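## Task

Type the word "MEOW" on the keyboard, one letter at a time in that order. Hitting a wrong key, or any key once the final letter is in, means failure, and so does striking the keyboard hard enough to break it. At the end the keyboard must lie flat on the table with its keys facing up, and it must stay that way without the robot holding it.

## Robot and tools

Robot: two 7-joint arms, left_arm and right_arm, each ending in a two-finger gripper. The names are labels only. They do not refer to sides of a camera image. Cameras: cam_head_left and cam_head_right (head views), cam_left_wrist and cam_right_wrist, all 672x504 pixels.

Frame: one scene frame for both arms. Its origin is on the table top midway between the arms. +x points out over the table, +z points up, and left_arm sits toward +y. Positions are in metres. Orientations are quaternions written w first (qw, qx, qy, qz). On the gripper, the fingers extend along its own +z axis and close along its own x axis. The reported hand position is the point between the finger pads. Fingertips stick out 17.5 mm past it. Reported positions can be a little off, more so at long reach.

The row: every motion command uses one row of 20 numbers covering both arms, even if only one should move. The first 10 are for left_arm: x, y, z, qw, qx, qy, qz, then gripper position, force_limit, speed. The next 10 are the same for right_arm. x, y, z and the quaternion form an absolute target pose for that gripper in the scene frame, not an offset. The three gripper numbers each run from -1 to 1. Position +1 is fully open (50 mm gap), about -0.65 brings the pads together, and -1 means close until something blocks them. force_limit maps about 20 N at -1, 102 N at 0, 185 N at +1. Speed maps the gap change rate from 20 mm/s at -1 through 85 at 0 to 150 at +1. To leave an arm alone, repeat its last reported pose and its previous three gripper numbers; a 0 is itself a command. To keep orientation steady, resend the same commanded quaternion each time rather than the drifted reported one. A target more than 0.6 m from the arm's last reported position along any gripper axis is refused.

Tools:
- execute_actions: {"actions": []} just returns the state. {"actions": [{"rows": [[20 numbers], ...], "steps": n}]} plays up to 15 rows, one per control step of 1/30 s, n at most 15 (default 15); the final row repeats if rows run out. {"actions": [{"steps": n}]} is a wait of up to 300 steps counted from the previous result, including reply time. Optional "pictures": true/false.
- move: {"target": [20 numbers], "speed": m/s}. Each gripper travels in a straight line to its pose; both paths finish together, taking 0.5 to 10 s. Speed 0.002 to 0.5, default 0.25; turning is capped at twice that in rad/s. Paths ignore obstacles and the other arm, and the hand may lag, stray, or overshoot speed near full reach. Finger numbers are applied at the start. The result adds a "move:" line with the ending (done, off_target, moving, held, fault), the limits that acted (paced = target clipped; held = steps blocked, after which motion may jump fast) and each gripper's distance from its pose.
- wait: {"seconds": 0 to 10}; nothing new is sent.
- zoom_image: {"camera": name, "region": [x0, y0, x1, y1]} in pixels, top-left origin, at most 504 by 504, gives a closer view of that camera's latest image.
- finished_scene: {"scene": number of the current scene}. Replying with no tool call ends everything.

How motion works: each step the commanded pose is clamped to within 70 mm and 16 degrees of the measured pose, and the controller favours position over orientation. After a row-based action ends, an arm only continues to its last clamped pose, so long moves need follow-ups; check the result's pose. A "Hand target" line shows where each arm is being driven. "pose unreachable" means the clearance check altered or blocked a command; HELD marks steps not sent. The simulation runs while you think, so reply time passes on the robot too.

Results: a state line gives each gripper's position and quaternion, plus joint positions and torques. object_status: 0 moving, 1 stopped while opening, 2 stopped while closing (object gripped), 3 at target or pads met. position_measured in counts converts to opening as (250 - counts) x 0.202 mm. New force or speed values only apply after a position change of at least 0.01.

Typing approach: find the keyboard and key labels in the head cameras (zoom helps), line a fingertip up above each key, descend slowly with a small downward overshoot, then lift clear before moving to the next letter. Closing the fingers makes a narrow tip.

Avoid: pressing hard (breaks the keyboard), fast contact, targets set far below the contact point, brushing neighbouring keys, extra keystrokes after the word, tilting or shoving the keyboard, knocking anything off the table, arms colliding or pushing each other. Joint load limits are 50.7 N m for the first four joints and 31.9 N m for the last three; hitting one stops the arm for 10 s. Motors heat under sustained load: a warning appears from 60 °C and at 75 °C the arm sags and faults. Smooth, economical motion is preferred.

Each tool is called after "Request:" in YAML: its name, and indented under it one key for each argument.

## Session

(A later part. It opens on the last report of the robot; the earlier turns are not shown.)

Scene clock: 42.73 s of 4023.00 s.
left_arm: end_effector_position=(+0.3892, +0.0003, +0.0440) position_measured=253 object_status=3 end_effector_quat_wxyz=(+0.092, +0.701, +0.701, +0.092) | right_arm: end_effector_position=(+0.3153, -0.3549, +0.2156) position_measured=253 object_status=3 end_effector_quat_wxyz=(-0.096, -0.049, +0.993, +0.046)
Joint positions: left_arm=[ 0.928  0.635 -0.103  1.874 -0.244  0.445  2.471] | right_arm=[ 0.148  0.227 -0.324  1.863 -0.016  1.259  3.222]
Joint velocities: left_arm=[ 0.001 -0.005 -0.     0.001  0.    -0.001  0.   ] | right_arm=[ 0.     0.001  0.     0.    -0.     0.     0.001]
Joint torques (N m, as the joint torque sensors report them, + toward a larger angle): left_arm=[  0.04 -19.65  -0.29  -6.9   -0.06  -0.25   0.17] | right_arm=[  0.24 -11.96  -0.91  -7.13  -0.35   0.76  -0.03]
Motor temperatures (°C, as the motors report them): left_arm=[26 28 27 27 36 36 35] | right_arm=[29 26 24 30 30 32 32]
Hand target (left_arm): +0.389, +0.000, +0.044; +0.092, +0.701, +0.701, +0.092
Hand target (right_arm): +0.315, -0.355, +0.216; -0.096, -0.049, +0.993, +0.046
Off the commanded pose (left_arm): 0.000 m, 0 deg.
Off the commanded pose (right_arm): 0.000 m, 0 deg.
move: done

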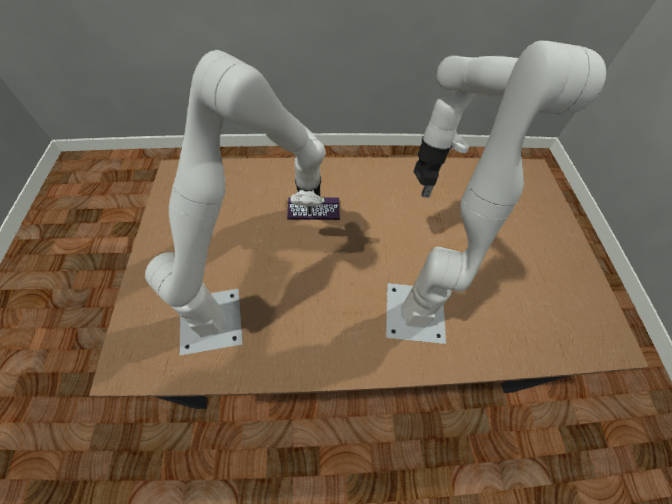

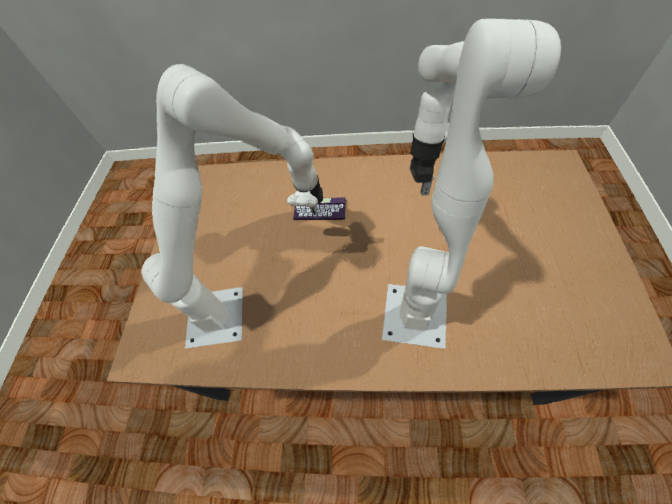

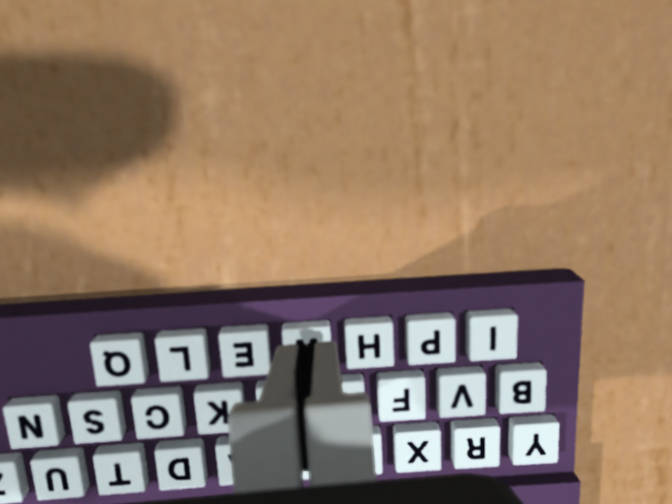

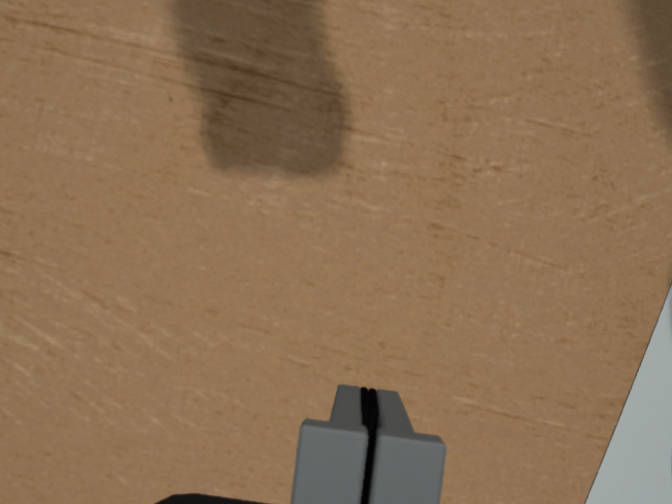

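Request:
move:
  target: [0.3895,0.0002,0.0333,0.092,0.701,0.701,0.092,-1,0,0,0.3153,-0.3549,0.2156,-0.096,-0.049,0.993,0.046,-1,0,0]
  speed: 0.007

Request:
move:
  target: [0.3895,0.0002,0.046,0.092,0.701,0.701,0.092,-1,0,0,0.3153,-0.3549,0.2156,-0.096,-0.049,0.993,0.046,-1,0,0]
  speed: 0.05

Request:
move:
  target: [0.43,-0.055,0.05,0.092,0.701,0.701,0.092,-1,0,0,0.3153,-0.3549,0.2156,-0.096,-0.049,0.993,0.046,-1,0,0]
  speed: 0.1

Scene clock: 49.37 s of 4023.00 s.
left_arm: end_effector_position=(+0.3896, +0.0002, +0.0336) position_measured=253 object_status=3 end_effector_quat_wxyz=(+0.092, +0.701, +0.701, +0.092) | right_arm: end_effector_position=(+0.3153, -0.3549, +0.2156) position_measured=253 object_status=3 end_effector_quat_wxyz=(-0.096, -0.049, +0.993, +0.046)
Joint positions: left_arm=[ 0.931  0.656 -0.109  1.88  -0.246  0.416  2.477] | right_arm=[ 0.148  0.227 -0.324  1.863 -0.016  1.259  3.222]
Joint velocities: left_arm=[ 0.     0.    -0.     0.001 -0.    -0.    -0.   ] | right_arm=[-0.    -0.    -0.    -0.001  0.     0.    -0.   ]
Joint torques (N m, as the joint torque sensors report them, + toward a larger angle): left_arm=[ -0.13 -19.65  -0.22  -6.43  -0.27  -0.73   0.08] | right_arm=[  0.38 -12.3   -0.5   -7.1   -0.42   0.6    0.03]
Motor temperatures (°C, as the motors report them): left_arm=[26 28 27 27 36 36 35] | right_arm=[29 26 24 30 30 32 32]
Hand target (left_arm): +0.390, +0.000, +0.033; +0.092, +0.701, +0.701, +0.092
Hand target (right_arm): +0.315, -0.355, +0.216; -0.096, -0.049, +0.993, +0.046
Off the commanded pose (left_arm): 0.000 m, 0 deg.
Off the commanded pose (right_arm): 0.000 m, 0 deg.
After step 90, 1.87 s passed at rest.
move: done

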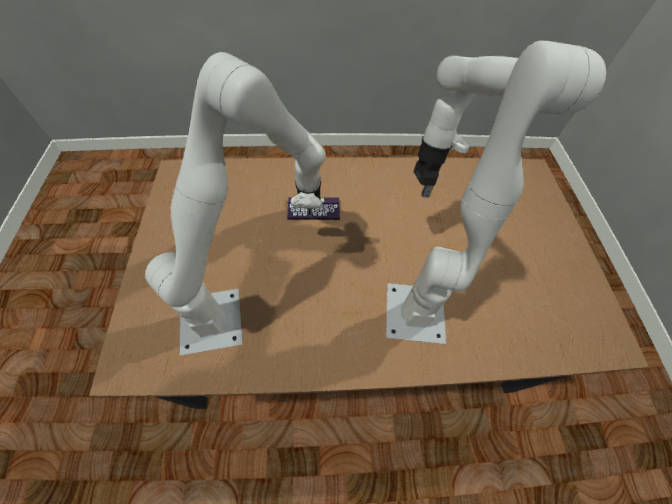

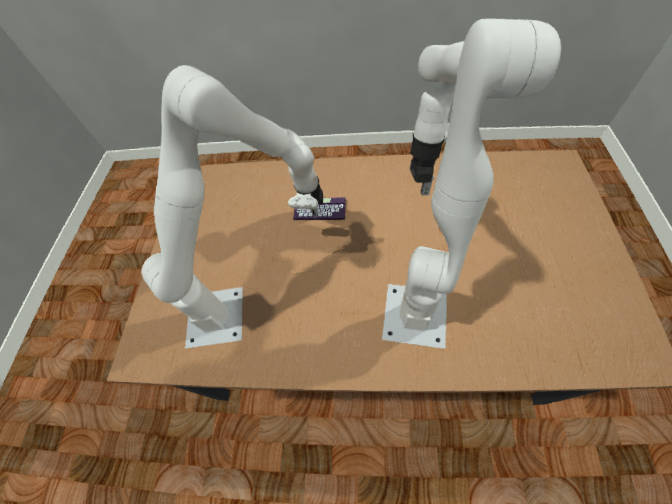

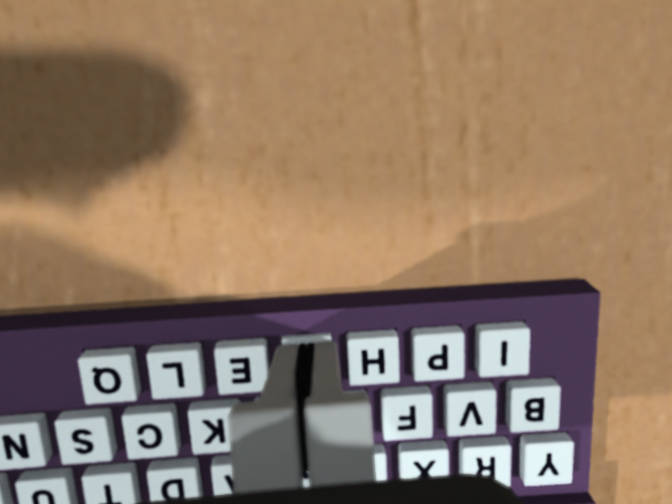

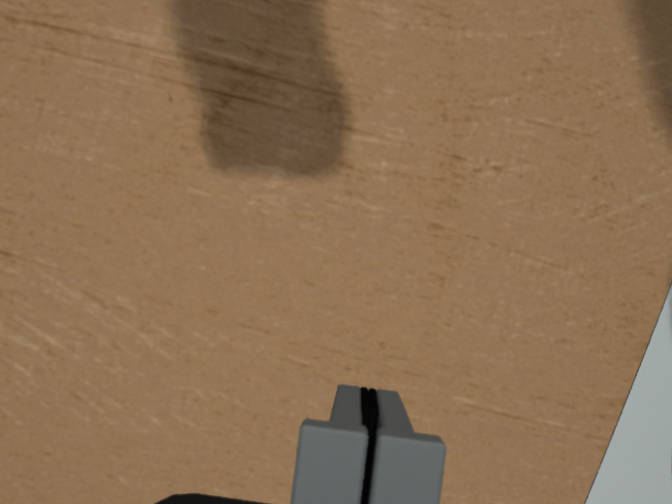

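Scene clock: 50.07 s of 4023.00 s.
left_arm: end_effector_position=(+0.3894, +0.0001, +0.0459) position_measured=253 object_status=3 end_effector_quat_wxyz=(+0.092, +0.701, +0.701, +0.092) | right_arm: end_effector_position=(+0.3153, -0.3549, +0.2156) position_measured=253 object_status=3 end_effector_quat_wxyz=(-0.096, -0.049, +0.993, +0.046)
Joint positions: left_arm=[ 0.926  0.631 -0.101  1.872 -0.243  0.45   2.469] | right_arm=[ 0.148  0.227 -0.324  1.863 -0.016  1.259  3.222]
Joint velocities: left_arm=[-0.001 -0.003 -0.001  0.001  0.001  0.002 -0.002] | right_arm=[-0.001  0.     0.     0.     0.    -0.     0.   ]
Joint torques (N m, as the joint torque sensors report them, + toward a larger angle): left_arm=[  0.01 -19.82   0.08  -6.6   -0.28  -0.56   0.21] | right_arm=[  0.47 -12.26  -0.67  -7.39  -0.35   0.73   0.08]
Motor temperatures (°C, as the motors report them): left_arm=[26 28 27 27 36 36 35] | right_arm=[29 26 24 30 30 32 32]
Hand target (left_arm): +0.389, +0.000, +0.046; +0.092, +0.701, +0.701, +0.092
Hand target (right_arm): +0.315, -0.355, +0.216; -0.096, -0.049, +0.993, +0.046
Off the commanded pose (left_arm): 0.000 m, 0 deg.
Off the commanded pose (right_arm): 0.000 m, 0 deg.
move: done

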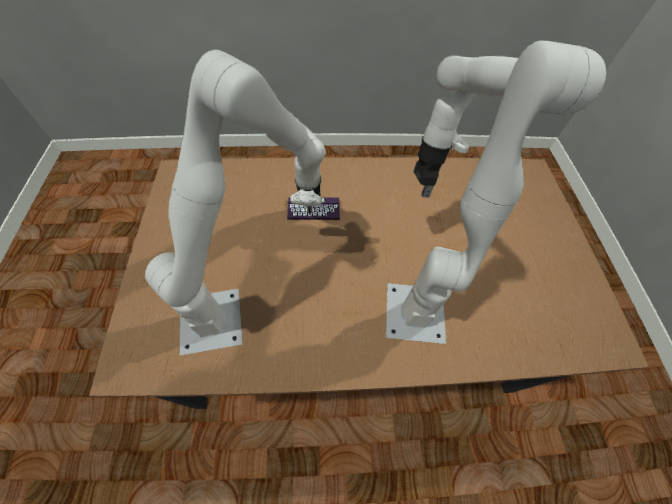

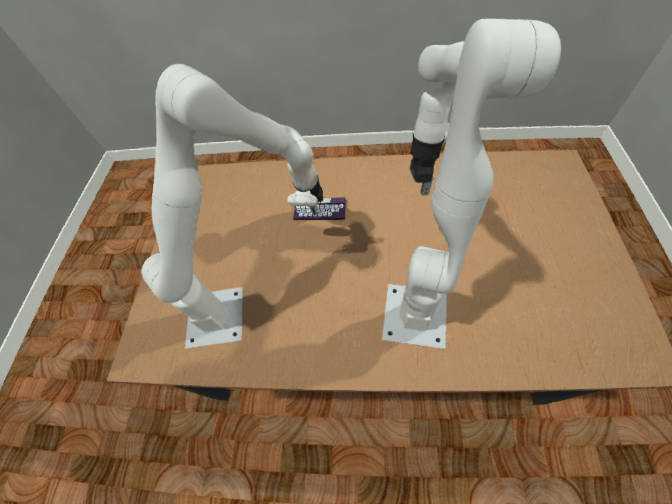

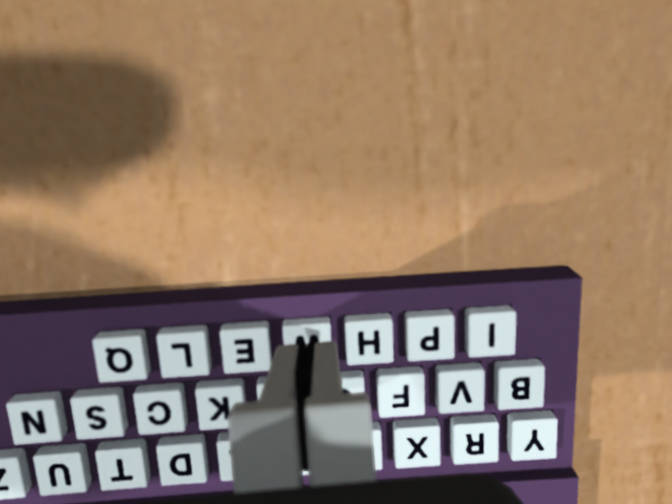

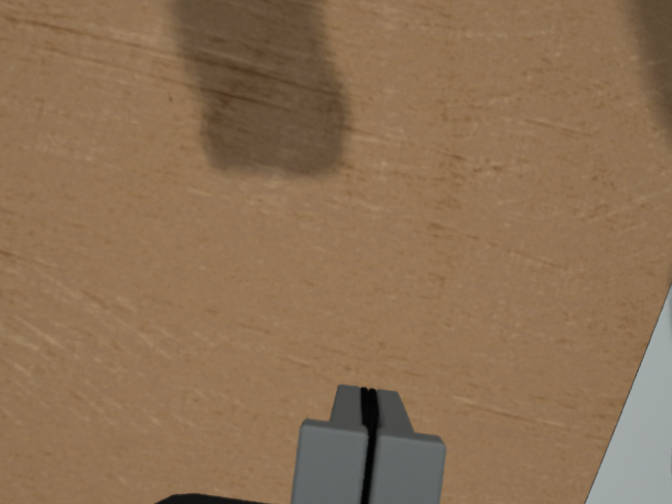

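Scene clock: 51.10 s of 4023.00 s.
left_arm: end_effector_position=(+0.4302, -0.0551, +0.0501) position_measured=253 object_status=3 end_effector_quat_wxyz=(+0.092, +0.701, +0.701, +0.092) | right_arm: end_effector_position=(+0.3153, -0.3549, +0.2156) position_measured=253 object_status=3 end_effector_quat_wxyz=(-0.096, -0.049, +0.993, +0.046)
Joint positions: left_arm=[ 0.933  0.729 -0.071  1.626 -0.221  0.601  2.465] | right_arm=[ 0.148  0.227 -0.324  1.863 -0.016  1.259  3.222]
Joint velocities: left_arm=[-0.     0.008 -0.    -0.002  0.     0.003  0.   ] | right_arm=[ 0.001 -0.001  0.    -0.     0.    -0.    -0.001]
Joint torques (N m, as the joint torque sensors report them, + toward a larger angle): left_arm=[ -0.01 -22.36   0.02  -7.9   -0.3   -0.53  -0.03] | right_arm=[  0.23 -12.21  -0.61  -7.39  -0.38   0.63   0.02]
Motor temperatures (°C, as the motors report them): left_arm=[26 28 27 27 36 36 35] | right_arm=[29 26 24 30 30 32 32]
Hand target (left_arm): +0.430, -0.055, +0.050; +0.092, +0.701, +0.701, +0.092
Hand target (right_arm): +0.315, -0.355, +0.216; -0.096, -0.049, +0.993, +0.046
Off the commanded pose (left_arm): 0.000 m, 0 deg.
Off the commanded pose (right_arm): 0.000 m, 0 deg.
move: done

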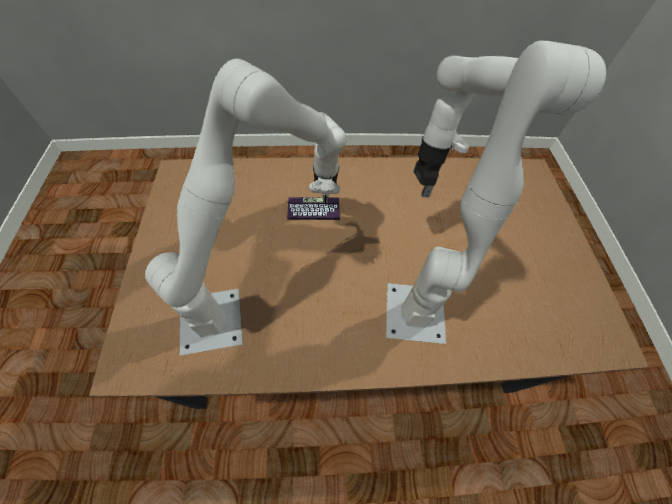

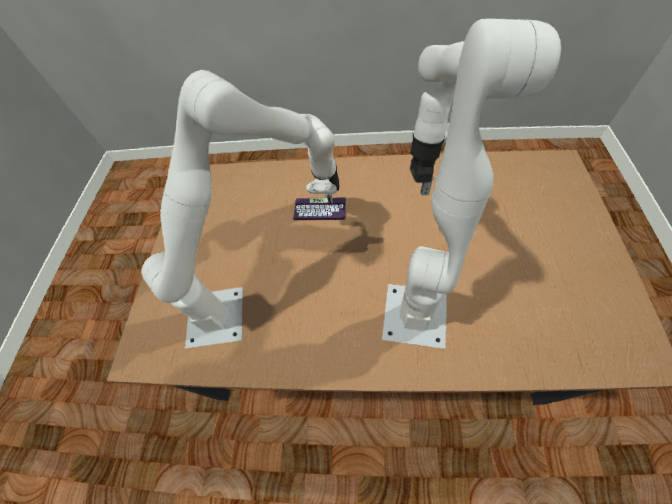

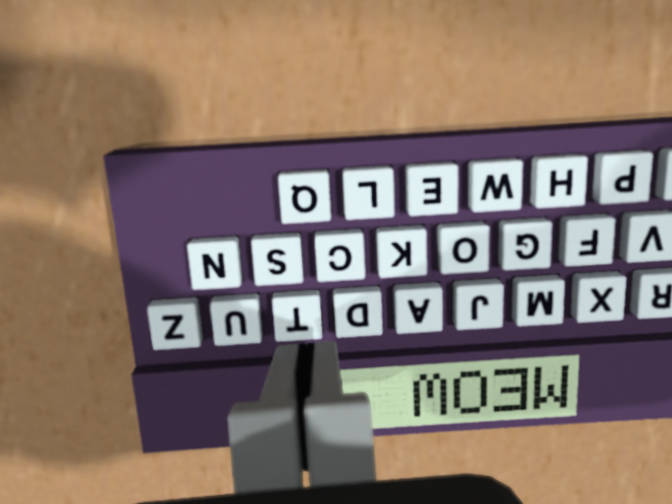

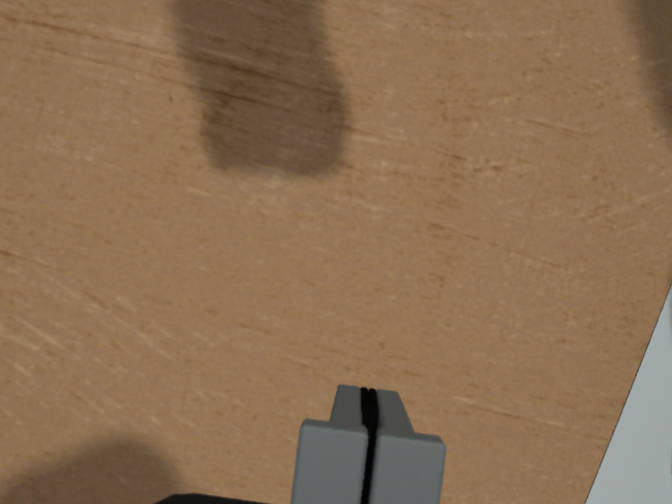

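Request:
finished_scene:
  scene: 2

The scene is finished: the task was done.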